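# Place the phone into its case with two arms

## Task

Get the phone inside its case so that it stays there by itself, without the robot holding it; then open the gripper and pull the arm away from it.

## Robot and tools

Robot: two arms, left_arm and right_arm, each a six-joint arm ending in a two-finger parallel gripper. The fingers point along the gripper's own +z axis and close along its y axis. The reported hand point (end_effector_position) sits between the finger pads, roughly 1 cm short of the fingertips. Each arm also carries a wrist camera on a mount near the gripper, which can collide with things.

Scene frame: origin on the table top midway between the arms, +z up, +x out over the table, +y toward left_arm. The arm names do not match image left/right. left_arm's base is at (-0.036, +0.276, 0) m, right_arm's at (+0.036, -0.286, 0) m. Results print each gripper's position in metres and orientation as quat_wxyz in this frame; printed positions can be somewhat off, more at long reach.

One row of numbers drives both arms: 14 values in [-1, 1], first 7 for left_arm (dx, dy, dz, rx, ry, rz, opening), then the same 7 for right_arm. Every row must include both arms even if only one moves. dx..rz are an offset, not a pose: a displacement of the gripper's target from its measured pose at the start of the action (or, for move and for an action opening a call, from the pose last reported in a result), expressed in that gripper's own axes. Scale: 1.0 equals 0.6 m for dx, dy, dz and 180 degrees for the rotation; rx, ry, rz form a single rotation vector. Opening is absolute, not an offset: +1 is fully open (0.094 m), -1 is closed.

execute_actions(actions): a list of actions run one after another. Each action is a list of up to 15 rows; each row lasts one control step (1/30 s), and if fewer than 15 rows are given the last one is held for the remaining steps. All rows in an action are offsets from the same start pose, not from the row before. An empty list simply returns state and images.

move(target, speed, blocking): target is one 14-number row as above. Each gripper travels in a straight line toward its target; both paths finish together, lasting 0.5 to 10 s, and stop short if more would be needed. speed is the top path speed in m/s, 0.002 to 0.5 (default 0.25); rotation is capped at twice that in rad/s. Openings are sent at the beginning. Paths do not avoid obstacles or the other arm, and grippers can lag, wander and overshoot the speed, especially near full reach. Faster contact hits harder; aiming further beyond a contact presses harder. With blocking=false the result returns after 0.5 s while the arm keeps going; then only wait or stop are accepted until a result shows the move ended. The result adds a 'move:' line with the ending (done, off_target, moving, held, fault) and which limits acted (paced: the sent pose was clipped; held: a check blocked some steps, after which the arm may jump faster), plus each gripper's distance from its target. If only one arm is named, the other finished fine.

wait(seconds): 0 to 10; lets time pass with the last commands held; a running move continues and the wait ends early when it finishes. stop(): brakes a running move; it needs stopping distance, and fingers keep moving. zoom_image(camera, region): closer look at the latest image of one camera; region [x0, y0, x1, y1] in that camera's pixels, at most 504 by 504. Cameras: cam_head_left, cam_head_right, cam_high, cam_low (504x504), cam_left_wrist, cam_right_wrist (616x616, fisheye). read_manual(section): returns only URDF licence text. finished_scene(scene): ends the current scene (pass its number) once the last command has been held; irreversible, and reports success.

Controller behaviour: every step the commanded pose is clipped to within 70 mm and 16 degrees of the measured pose, then reached by damped inverse kinematics, favouring position over orientation. A distant target may need several actions; after an action the arm stops at its last clipped pose, so send the remainder next. Arms tend to settle a centimetre or more low, and repeated zero offsets let them sag. To keep an arm still, send the correction back to its desired pose in the first call of a reply and zeros afterwards, raising the aim if it still droops. 'Hand target' lines show where the controller is now steering. 'pose unreachable' means the clearance check altered or blocked that arm's command; HELD in step readings marks a step where that arm was held back. Joint ranges (rad): waist -2.618 to 3.054, shoulder 0 to 3.142, elbow 0 to 3.142, wrist pitch -1.571 to 1.571, wrist yaw -1.571 to 1.571, wrist roll -2.094 to 2.094; elbows cannot fully straighten.

Gripping: grip_measured is the finger opening on the command scale (each may read up to about 1 mm off, consistently). To hold something, keep commanding about 0.03 below grip_measured; a smaller gap grips more gently. Pad force tops out around 50 to 62 N, less on very thin parts, with a brief spike at first contact.

Cautions: do not drop or knock rigid objects off the table; avoid slams, slips, hard pushes and arm-to-arm contact, which can end the scene. Loose objects may occasionally get a small external nudge. Holding loads heats motors: MOTOR HOT from 75 °C, a 10 s stop at 90 °C, and at 100 °C the arm goes limp and falls (OVER-TEMPERATURE FAULT). A FAULT line means that arm stopped. Finish by releasing the phone inside the case and moving the gripper clear; quicker, smoother, low-effort motion is preferred.

Each tool is called after "Emit:" by a JSON object that holds its "method" and its "body".

## Session

Emit:
{"method": "execute_actions", "body": {"actions": []}}

Scene clock: 0.00 s.
left_arm: end_effector_position=(-0.0681, -0.1551, +0.1574) grip_measured=+1.000 end_effector_quat_wxyz=(-0.162, +0.175, +0.727, -0.644) | right_arm: end_effector_position=(+0.1724, -0.5917, +0.3278) grip_measured=+1.000 end_effector_quat_wxyz=(+0.049, +0.301, +0.875, -0.377)
Joint positions: left_arm=[-1.313  1.669  0.562  0.959  0.653 -1.49   0.094] | right_arm=[-1.025  1.473  1.79  -1.351  0.596 -0.356  0.094]
Joint velocities: left_arm=[ 0.007 -0.007 -0.012 -0.022 -0.007  0.007  0.   ] | right_arm=[-0.012 -0.007  0.002  0.051 -0.037  0.022  0.   ]
Joint torques (N m, as the arm reports them, + toward a larger angle): no reading
Hand target (left_arm): -0.068, -0.156, +0.159; -0.161, +0.177, +0.726, -0.645
Hand target (right_arm): +0.171, -0.592, +0.336; +0.059, +0.307, +0.868, -0.387

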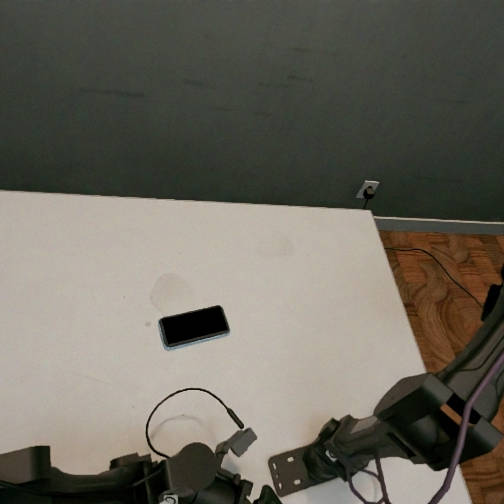

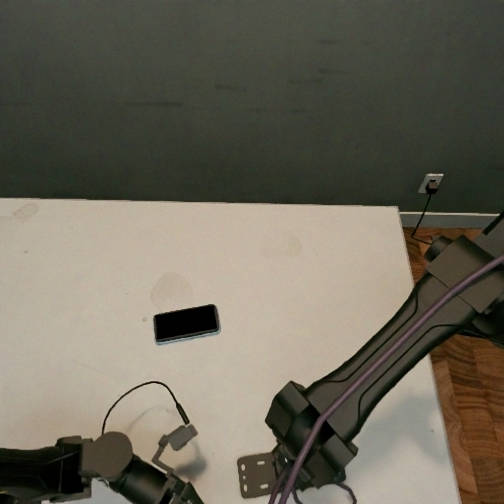

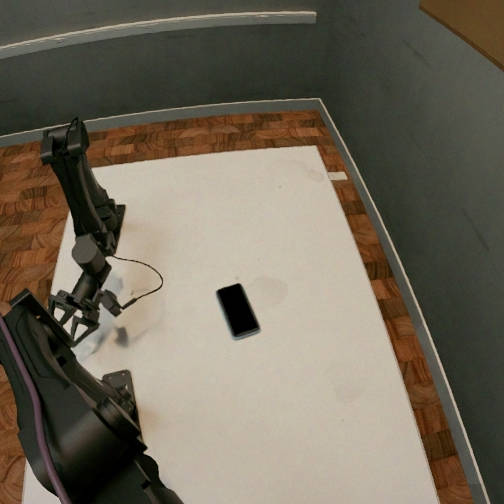

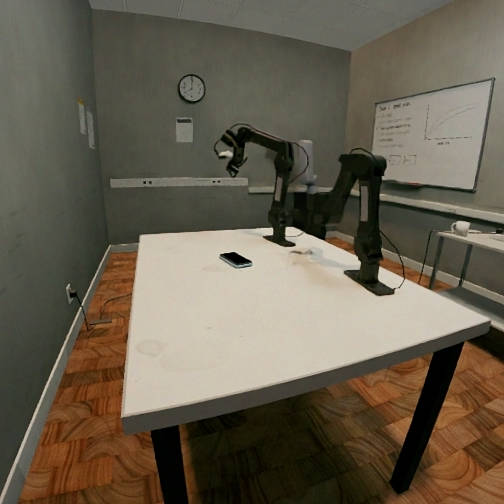

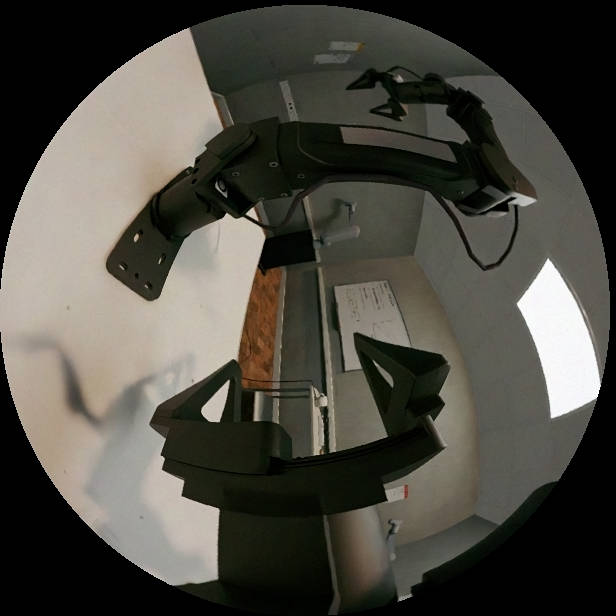

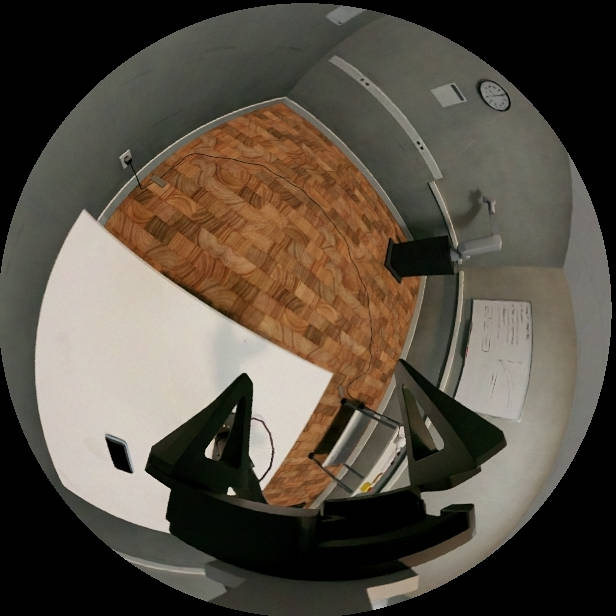

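Emit:
{"method": "zoom_image", "body": {"camera": "cam_head_left", "region": [130, 280, 270, 380]}}

Emit:
{"method": "zoom_image", "body": {"camera": "cam_low", "region": [190, 220, 400, 310]}}

Emit:
{"method": "zoom_image", "body": {"camera": "cam_high", "region": [20, 230, 300, 420]}}

Region (130, 280, 270, 380) of cam_head_left's 504x504 image, scaled by 3.600, with more detail than that image has; it fills the top 360 rows of this view, and the rest is white.

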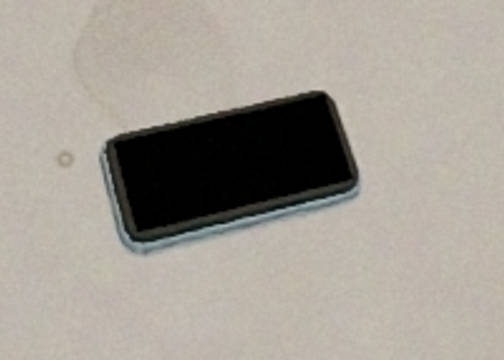

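Region (190, 220, 400, 310) of cam_low's 504x504 image, scaled by 2.400, with more detail than that image has; it fills the top 216 rows of this view, and the rest is white.

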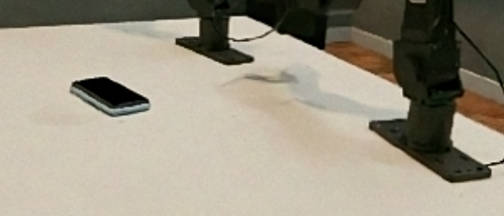

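Region (20, 230, 300, 420) of cam_high's 504x504 image, scaled by 1.800, with more detail than that image has; it fills the top 342 rows of this view, and the rest is white.

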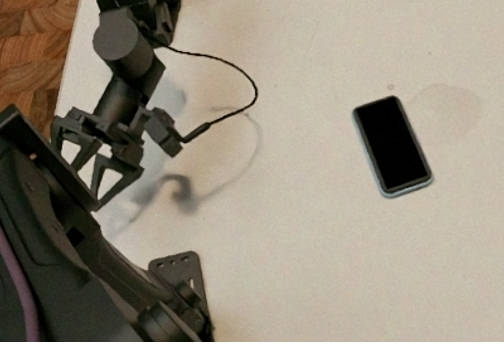

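Emit:
{"method": "move", "body": {"target": [-0.183,-0.034,-0.622,-0.433,0.196,0.226,1, 0,0,0,0,0,0,1], "speed": 0.3}}

Scene clock: 4.70 s.
left_arm: end_effector_position=(+0.1991, +0.1166, +0.2129) grip_measured=+1.000 end_effector_quat_wxyz=(+0.048, +0.617, +0.786, +0.008) | right_arm: end_effector_position=(+0.1724, -0.5917, +0.3278) grip_measured=+1.000 end_effector_quat_wxyz=(+0.049, +0.301, +0.875, -0.377)
Joint positions: left_arm=[-0.525  1.57   1.642 -1.546 -0.011  0.725  0.094] | right_arm=[-1.025  1.473  1.79  -1.351  0.596 -0.356  0.094]
Joint velocities: left_arm=[-0.002 -0.022  0.012  0.051 -0.007 -0.022  0.   ] | right_arm=[-0.007  0.007  0.007  0.007  0.007  0.007  0.   ]
Joint torques (N m, as the arm reports them, + toward a larger angle): left_arm=[ 0.53 -8.73  9.77  0.42 -0.03  0.1 ] | right_arm=[ 0.   -4.47  5.88  1.02  0.31 -0.01]
Hand target (left_arm): +0.199, +0.120, +0.224; +0.059, +0.617, +0.784, +0.012
Hand target (right_arm): +0.172, -0.592, +0.328; +0.049, +0.301, +0.875, -0.377
Off the commanded pose (left_arm): 0.009 m, 6 deg.
Off the commanded pose (right_arm): 0.000 m, 0 deg.
joint sent to its limit (left arm) — the command would take joint 4 (wrist pitch) past its lower limit, so that joint was sent only as far as its limit.
move: off_target (left_arm)
camera_calibration (this result's frames):
cam_left_wrist: T_world_to_cam=[[-0.999364, -0.0356425, -0.00127357, 0.194962], [-0.0333979, 0.922704, 0.384059, -0.143097], [-0.0125137, 0.383857, -0.923308, 0.279943], [0, 0, 0, 1]] pos_world=[0.193562, 0.0315274, 0.313679]

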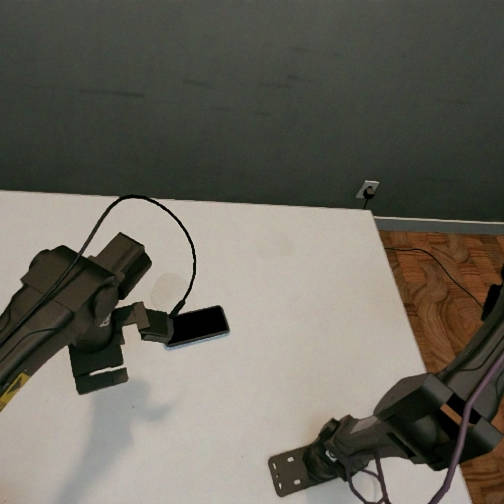

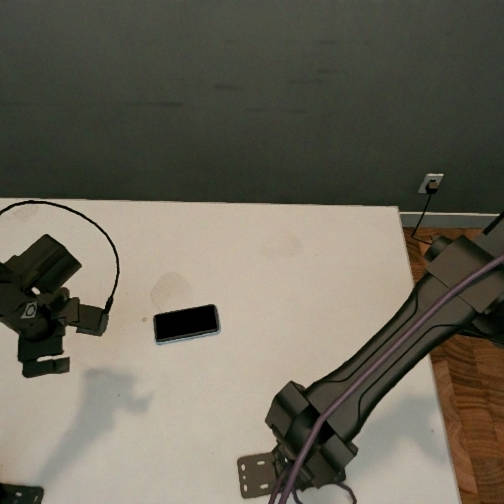

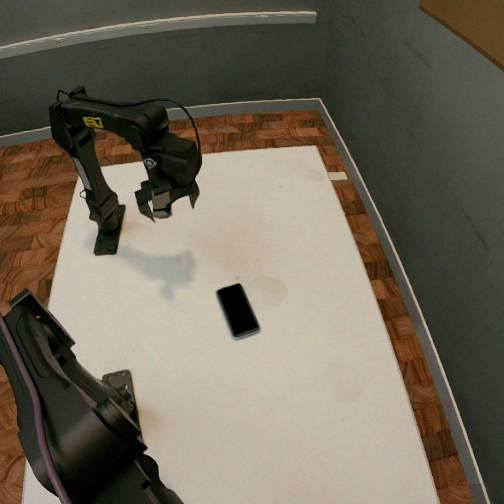

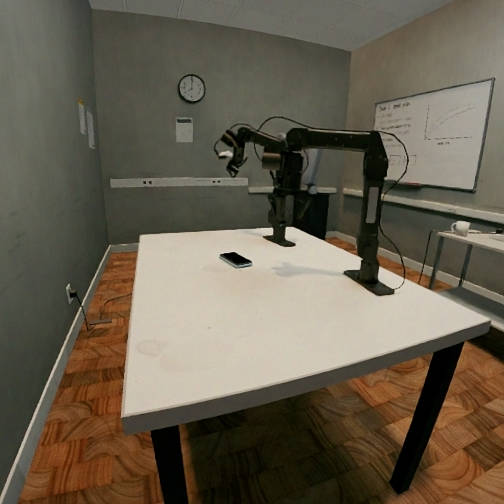

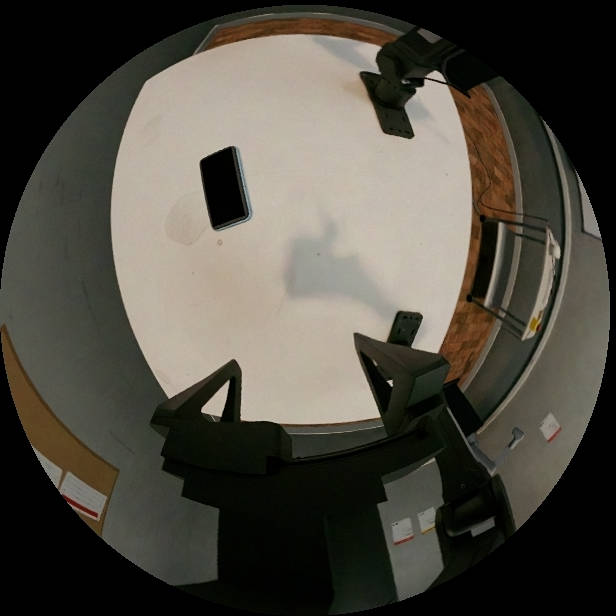

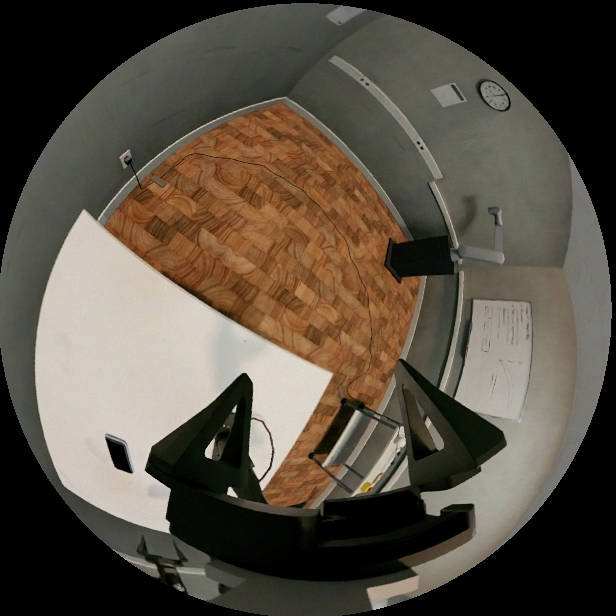

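Emit:
{"method": "zoom_image", "body": {"camera": "cam_left_wrist", "region": [180, 135, 280, 240]}}

Emit:
{"method": "zoom_image", "body": {"camera": "cam_low", "region": [210, 245, 260, 275]}}

Emit:
{"method": "zoom_image", "body": {"camera": "cam_high", "region": [205, 275, 275, 345]}}

Region (180, 135, 280, 240) of cam_left_wrist's 616x616 image, scaled by 4.800, with more detail than that image has; it fills the left 480 columns of this view, and the rest is white.

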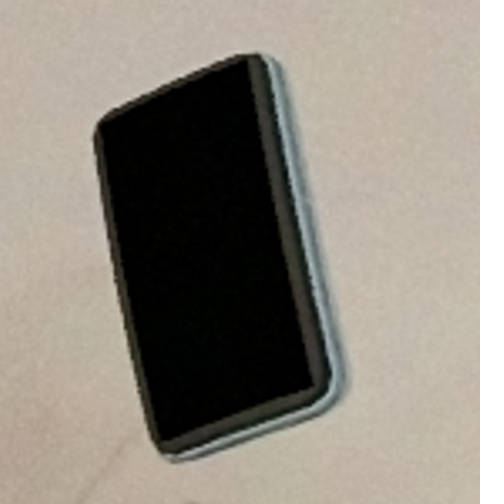

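Region (210, 245, 260, 275) of cam_low's 504x504 image, scaled by 10.080, with more detail than that image has; it fills the top 302 rows of this view, and the rest is white.

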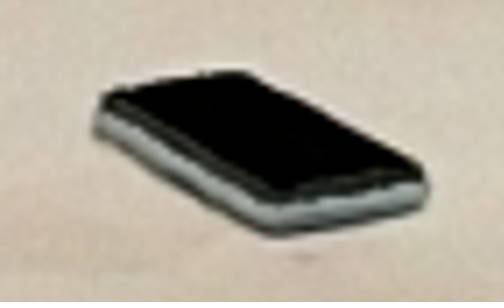

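Region (205, 275, 275, 345) of cam_high's 504x504 image, scaled by 7.200, with more detail than that image has.

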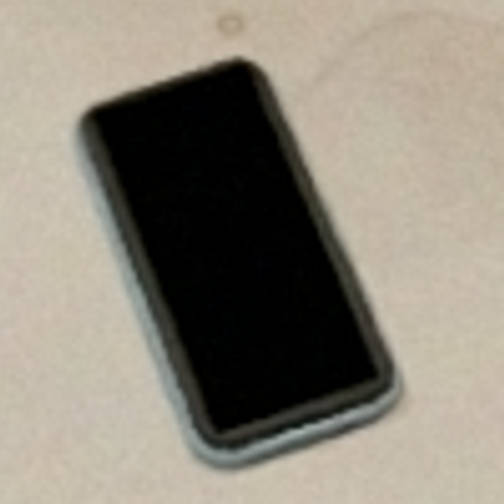

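Emit:
{"method": "move", "body": {"target": [-0.23,0.089,0.257,0.023,0.021,0.004,-0.25, 0,0,0,0,0,0,1], "speed": 0.3}}

Scene clock: 7.63 s.
left_arm: end_effector_position=(+0.2928, -0.0017, +0.0592) grip_measured=-0.248 end_effector_quat_wxyz=(-0.017, +0.622, +0.782, +0.004) | right_arm: end_effector_position=(+0.1724, -0.5917, +0.3278) grip_measured=+1.000 end_effector_quat_wxyz=(+0.049, +0.301, +0.875, -0.377)
Joint positions: left_arm=[-0.625  2.254  1.951 -1.301 -0.007  0.637  0.035] | right_arm=[-1.025  1.473  1.79  -1.351  0.596 -0.356  0.094]
Joint velocities: left_arm=[ 0.007  0.012 -0.027  0.022 -0.022  0.037 -0.001] | right_arm=[-0.002  0.002  0.002 -0.037 -0.037  0.051  0.   ]
Joint torques (N m, as the arm reports them, + toward a larger angle): left_arm=[ -0.44 -15.4    9.69   0.33   0.09  -0.13] | right_arm=[-0.1  -4.53  5.94  1.    0.31 -0.02]
Hand target (left_arm): +0.295, -0.010, +0.069; -0.001, +0.622, +0.783, -0.001
Hand target (right_arm): +0.172, -0.592, +0.328; +0.049, +0.301, +0.875, -0.377
Off the commanded pose (left_arm): 0.017 m, 2 deg.
Off the commanded pose (right_arm): 0.000 m, 0 deg.
move: off_target (left_arm)
camera_calibration (this result's frames):
cam_left_wrist: T_world_to_cam=[[-0.994359, -0.0272221, 0.10251, 0.276581], [0.0221356, 0.891956, 0.451581, 0.00791436], [-0.103727, 0.451303, -0.886322, 0.209288], [0, 0, 0, 1]] pos_world=[0.296554, -0.0939822, 0.15357]

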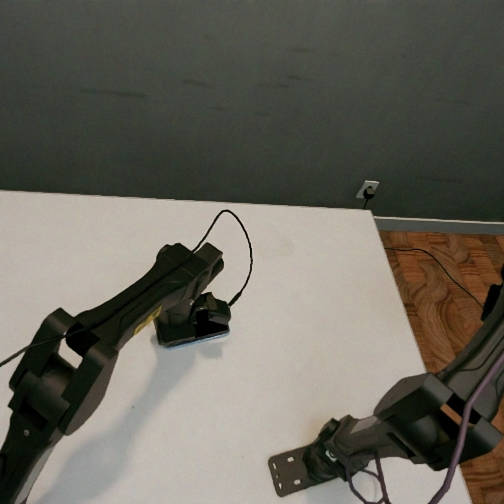

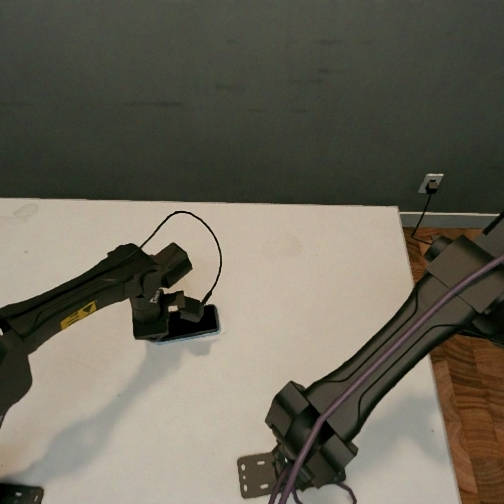

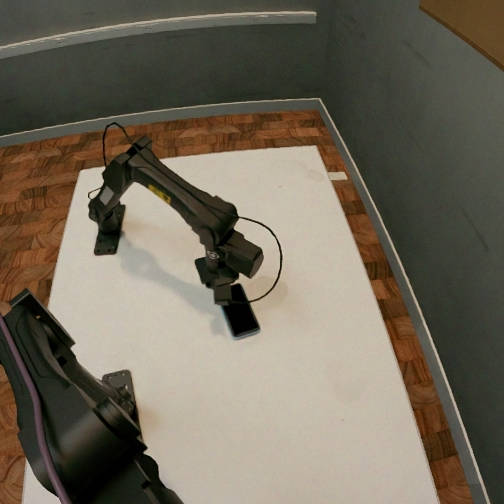

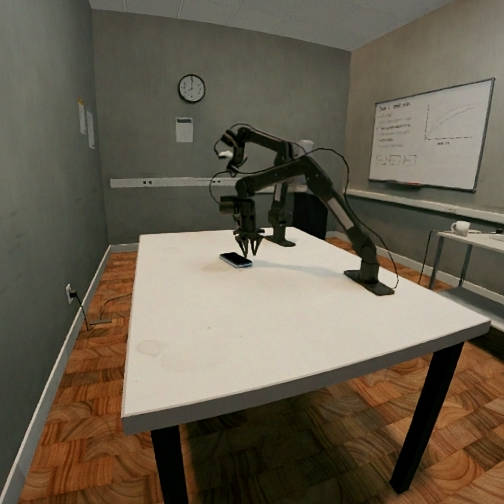

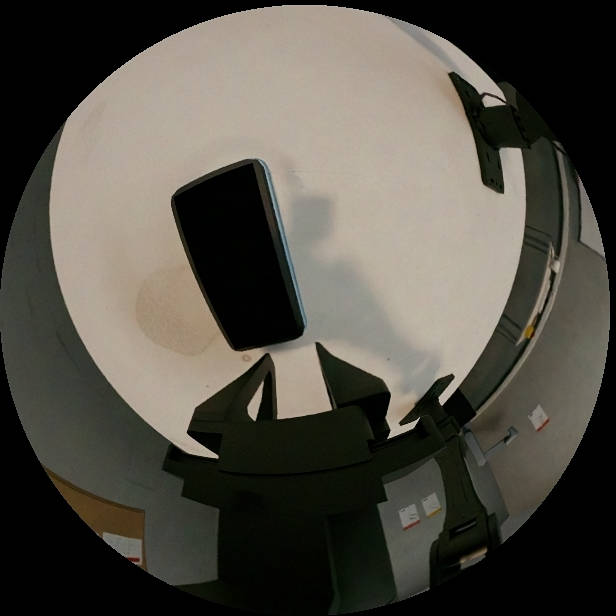

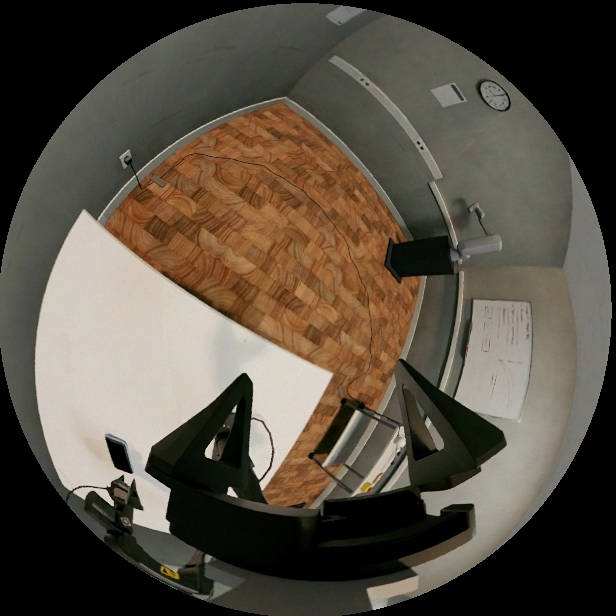

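Emit:
{"method": "move", "body": {"target": [-0.025,0.042,0.02,0,0,0,-0.25, 0,0,0,0,0,0,1], "speed": 0.1}}

Emit:
{"method": "zoom_image", "body": {"camera": "cam_left_wrist", "region": [150, 150, 450, 450]}}

Emit:
{"method": "zoom_image", "body": {"camera": "cam_low", "region": [195, 215, 285, 280]}}

Scene clock: 9.23 s.
left_arm: end_effector_position=(+0.3172, -0.0124, +0.0429) grip_measured=-0.248 end_effector_quat_wxyz=(-0.014, +0.622, +0.783, +0.004) | right_arm: end_effector_position=(+0.1724, -0.5917, +0.3278) grip_measured=+1.000 end_effector_quat_wxyz=(+0.049, +0.301, +0.875, -0.377)
Joint positions: left_arm=[-0.608  2.377  2.097 -1.318 -0.007  0.653  0.035] | right_arm=[-1.025  1.473  1.79  -1.351  0.596 -0.356  0.094]
Joint velocities: left_arm=[-0.002 -0.007 -0.002 -0.037 -0.022 -0.022 -0.001] | right_arm=[ 0.007 -0.007  0.012 -0.007  0.007 -0.037  0.   ]
Joint torques (N m, as the arm reports them, + toward a larger angle): left_arm=[  0.37 -14.92   9.88   0.12   0.     0.02] | right_arm=[ 0.01 -4.47  5.98  1.    0.32  0.  ]
Hand target (left_arm): +0.320, -0.010, +0.046; -0.016, +0.622, +0.783, +0.005
Hand target (right_arm): +0.172, -0.592, +0.328; +0.049, +0.301, +0.875, -0.377
Off the commanded pose (left_arm): 0.005 m, 0 deg.
Off the commanded pose (right_arm): 0.000 m, 0 deg.
move: done
camera_calibration (this result's frames):
cam_left_wrist: T_world_to_cam=[[-0.994728, -0.0279678, 0.0986642, 0.302572], [0.0193176, 0.893769, 0.448111, 0.0252902], [-0.100716, 0.447654, -0.888517, 0.201259], [0, 0, 0, 1]] pos_world=[0.320758, -0.104236, 0.137636]

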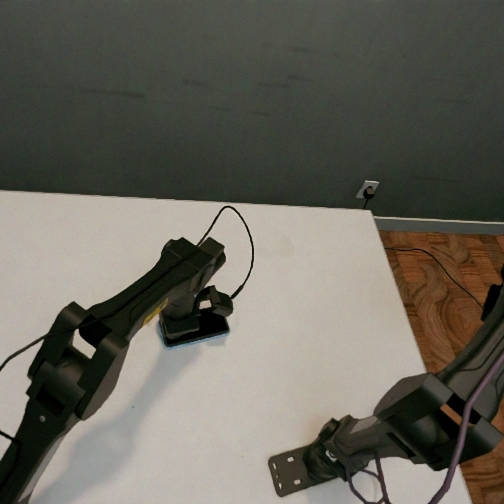

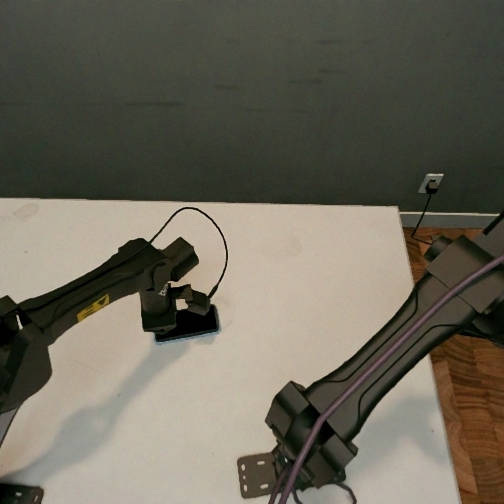

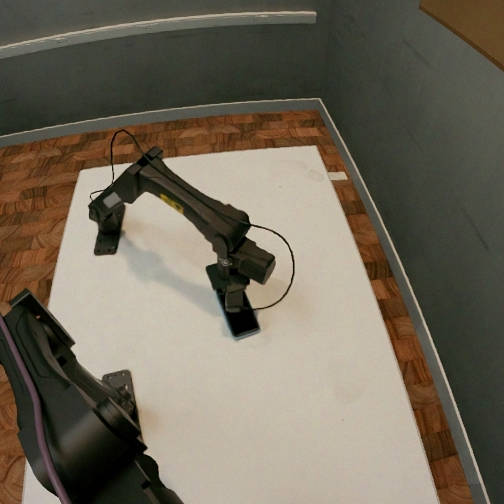

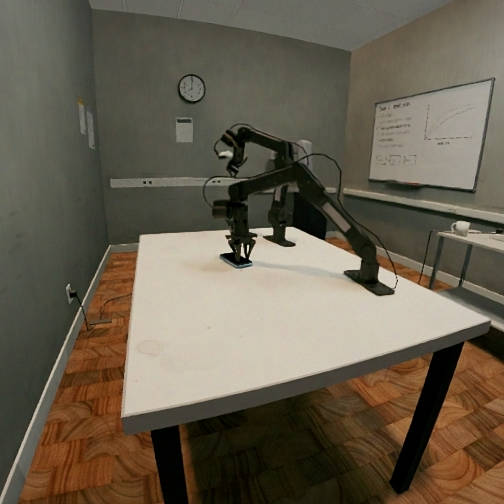

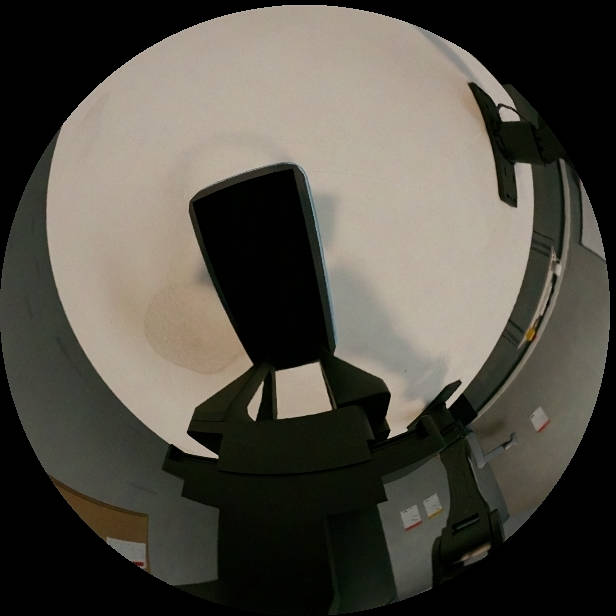

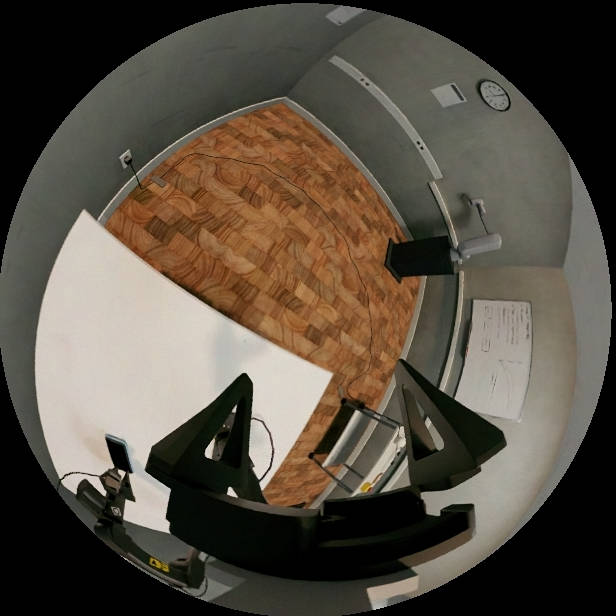

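Region (150, 150, 450, 450) of cam_left_wrist's 616x616 image, scaled by 1.680, with more detail than that image has.

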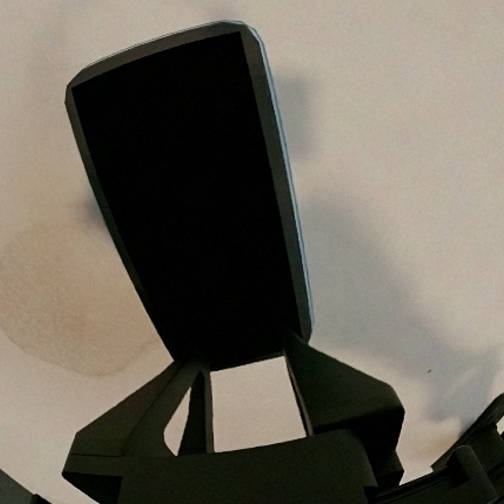

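Region (195, 215, 285, 280) of cam_low's 504x504 image, scaled by 5.600, with more detail than that image has.

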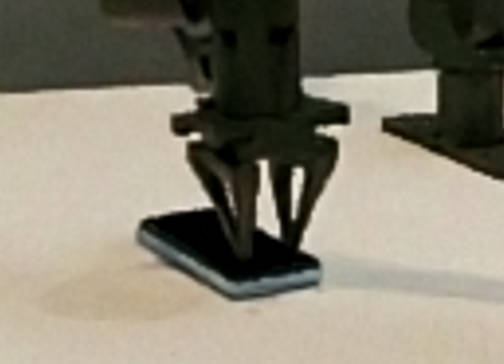

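Emit:
{"method": "move", "body": {"target": [-0.012,-0.004,0.035,0,0,0,-0.25, 0,0,0,0,0,0,1], "speed": 0.03}}

Emit:
{"method": "zoom_image", "body": {"camera": "cam_low", "region": [195, 215, 285, 280]}}

Scene clock: 10.40 s.
left_arm: end_effector_position=(+0.3204, -0.0150, +0.0400) grip_measured=-0.248 end_effector_quat_wxyz=(-0.005, +0.620, +0.784, +0.004) | right_arm: end_effector_position=(+0.1724, -0.5917, +0.3278) grip_measured=+1.000 end_effector_quat_wxyz=(+0.049, +0.301, +0.875, -0.377)
Joint positions: left_arm=[-0.608  2.378  2.087 -1.291 -0.007  0.648  0.035] | right_arm=[-1.025  1.473  1.79  -1.351  0.596 -0.356  0.094]
Joint velocities: left_arm=[-0.012 -0.007  0.002 -0.037  0.022  0.051 -0.   ] | right_arm=[-0.017  0.002 -0.002  0.081 -0.007 -0.007  0.   ]
Joint torques (N m, as the arm reports them, + toward a larger angle): left_arm=[ -1.01 -13.4    4.73   0.74   0.01  -0.11] | right_arm=[-0.02 -4.52  5.89  0.97  0.34  0.  ]
Hand target (left_arm): +0.316, -0.019, +0.022; -0.014, +0.622, +0.783, +0.004
Hand target (right_arm): +0.172, -0.592, +0.328; +0.049, +0.301, +0.875, -0.377
Off the commanded pose (left_arm): 0.019 m, 1 deg.
Off the commanded pose (right_arm): 0.000 m, 0 deg.
move: off_target (left_arm)
camera_calibration (this result's frames):
cam_left_wrist: T_world_to_cam=[[-0.995783, -0.0319205, 0.0860115, 0.306725], [0.00909477, 0.898556, 0.438765, 0.0325701], [-0.0912917, 0.437696, -0.894476, 0.197292], [0, 0, 0, 1]] pos_world=[0.323146, -0.105829, 0.135801]

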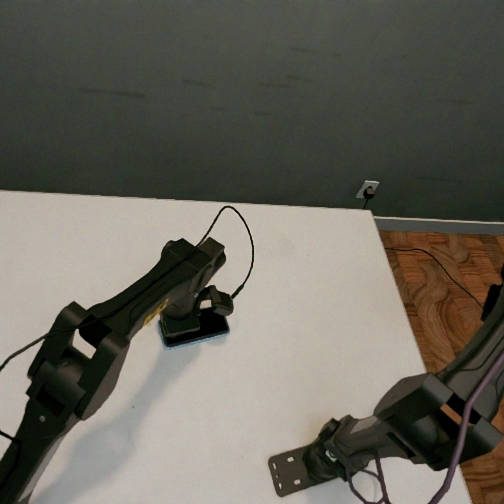

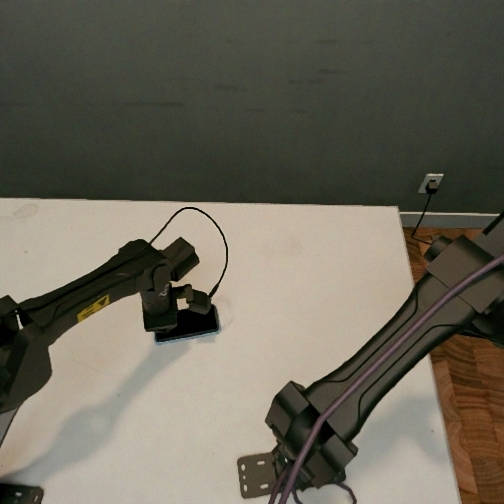

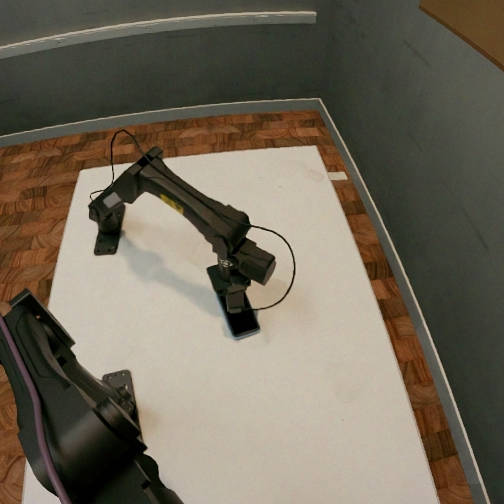

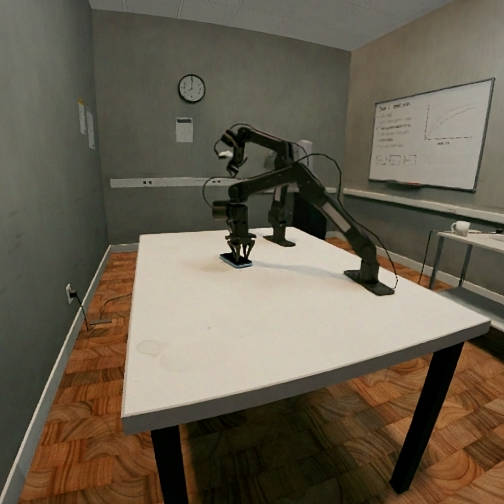

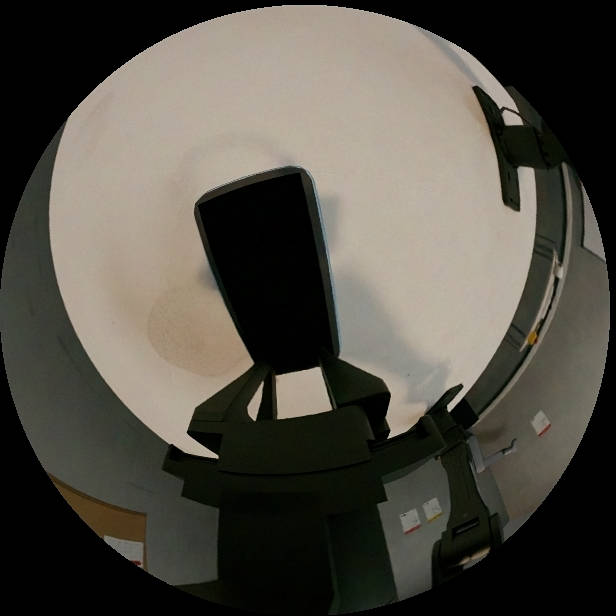

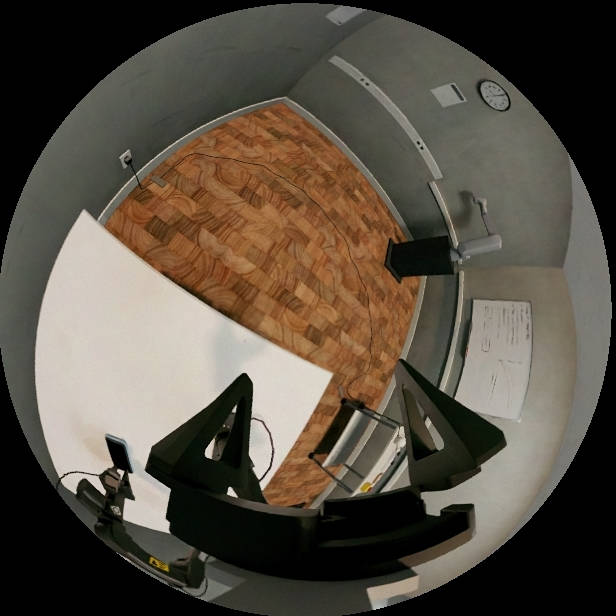

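Region (195, 215, 285, 280) of cam_low's 504x504 image, scaled by 5.600, with more detail than that image has.

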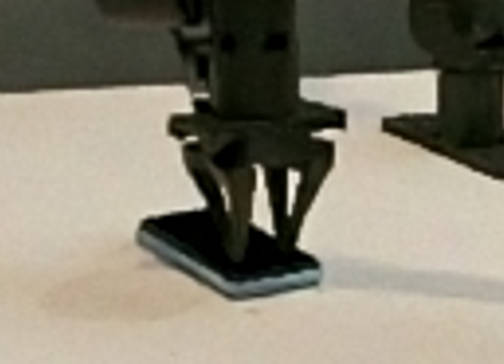

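Emit:
{"method": "move", "body": {"target": [0,0,0.075,0,0,0,-0.25, 0,0,0,0,0,0,1], "speed": 0.03}}

Emit:
{"method": "zoom_image", "body": {"camera": "cam_low", "region": [195, 215, 285, 280]}}

Scene clock: 12.37 s.
left_arm: end_effector_position=(+0.3206, -0.0157, +0.0332) grip_measured=-0.249 end_effector_quat_wxyz=(+0.011, +0.620, +0.784, +0.004) | right_arm: end_effector_position=(+0.1724, -0.5917, +0.3278) grip_measured=+1.000 end_effector_quat_wxyz=(+0.049, +0.301, +0.875, -0.377)
Joint positions: left_arm=[-0.609  2.342  1.997 -1.204 -0.008  0.647  0.035] | right_arm=[-1.025  1.473  1.79  -1.351  0.596 -0.356  0.094]
Joint velocities: left_arm=[ 0.007 -0.012  0.002 -0.081 -0.022 -0.022  0.001] | right_arm=[-0.022  0.007 -0.002  0.007 -0.007  0.022  0.   ]
Joint torques (N m, as the arm reports them, + toward a larger angle): left_arm=[  0.21 -10.68   2.3    1.15   0.03   0.01] | right_arm=[-0.1  -4.56  5.91  1.    0.34 -0.03]
Hand target (left_arm): +0.318, -0.012, -0.003; -0.007, +0.620, +0.784, +0.004
Hand target (right_arm): +0.172, -0.592, +0.328; +0.049, +0.301, +0.875, -0.377
Off the commanded pose (left_arm): 0.038 m, 2 deg.
Off the commanded pose (right_arm): 0.000 m, 0 deg.
move: off_target (left_arm)
camera_calibration (this result's frames):
cam_left_wrist: T_world_to_cam=[[-0.997732, -0.0296823, 0.06041, 0.308946], [-0.00152733, 0.907265, 0.420557, 0.0404049], [-0.067291, 0.419511, -0.905253, 0.183906], [0, 0, 0, 1]] pos_world=[0.320682, -0.104638, 0.130825]

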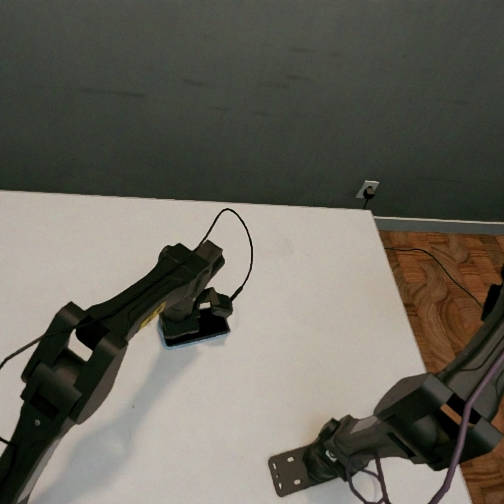

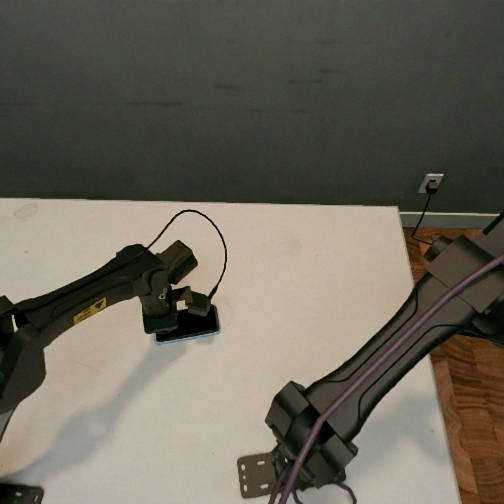

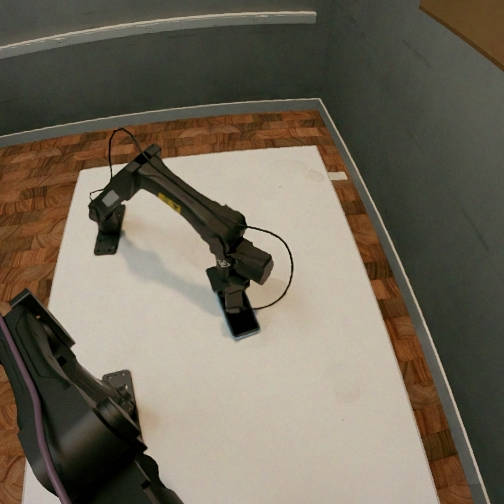

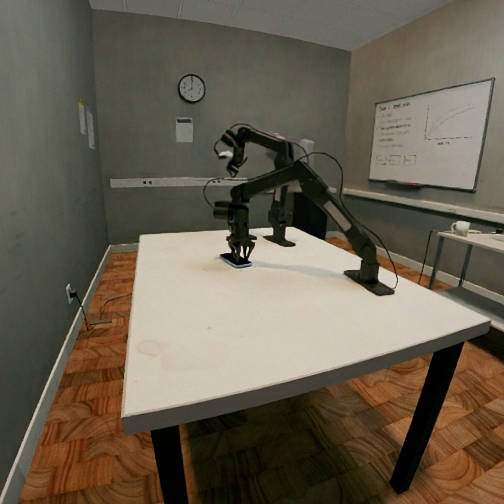

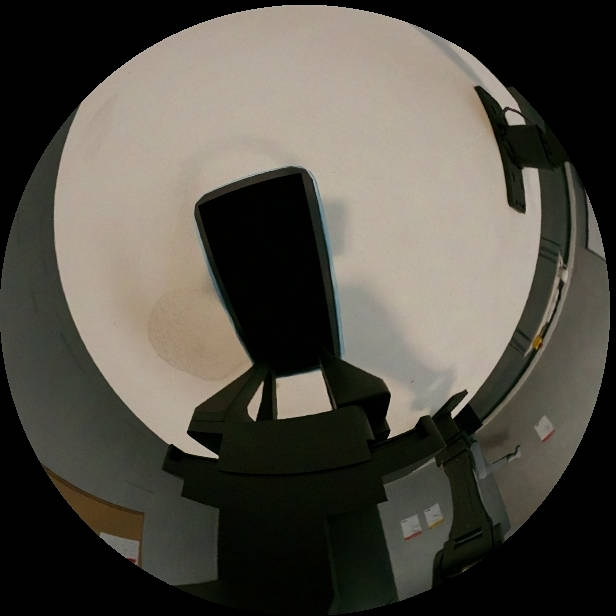

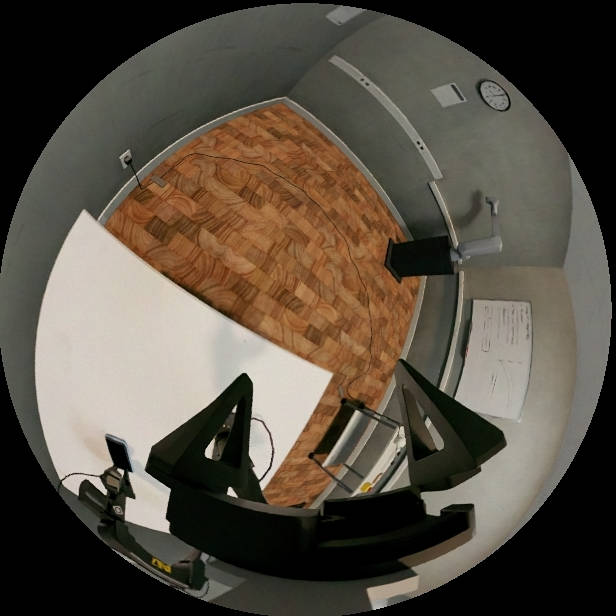

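Region (195, 215, 285, 280) of cam_low's 504x504 image, scaled by 5.600, with more detail than that image has.

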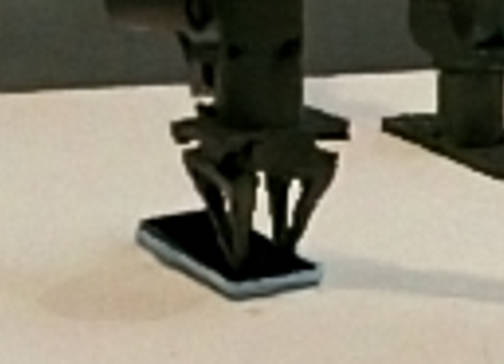

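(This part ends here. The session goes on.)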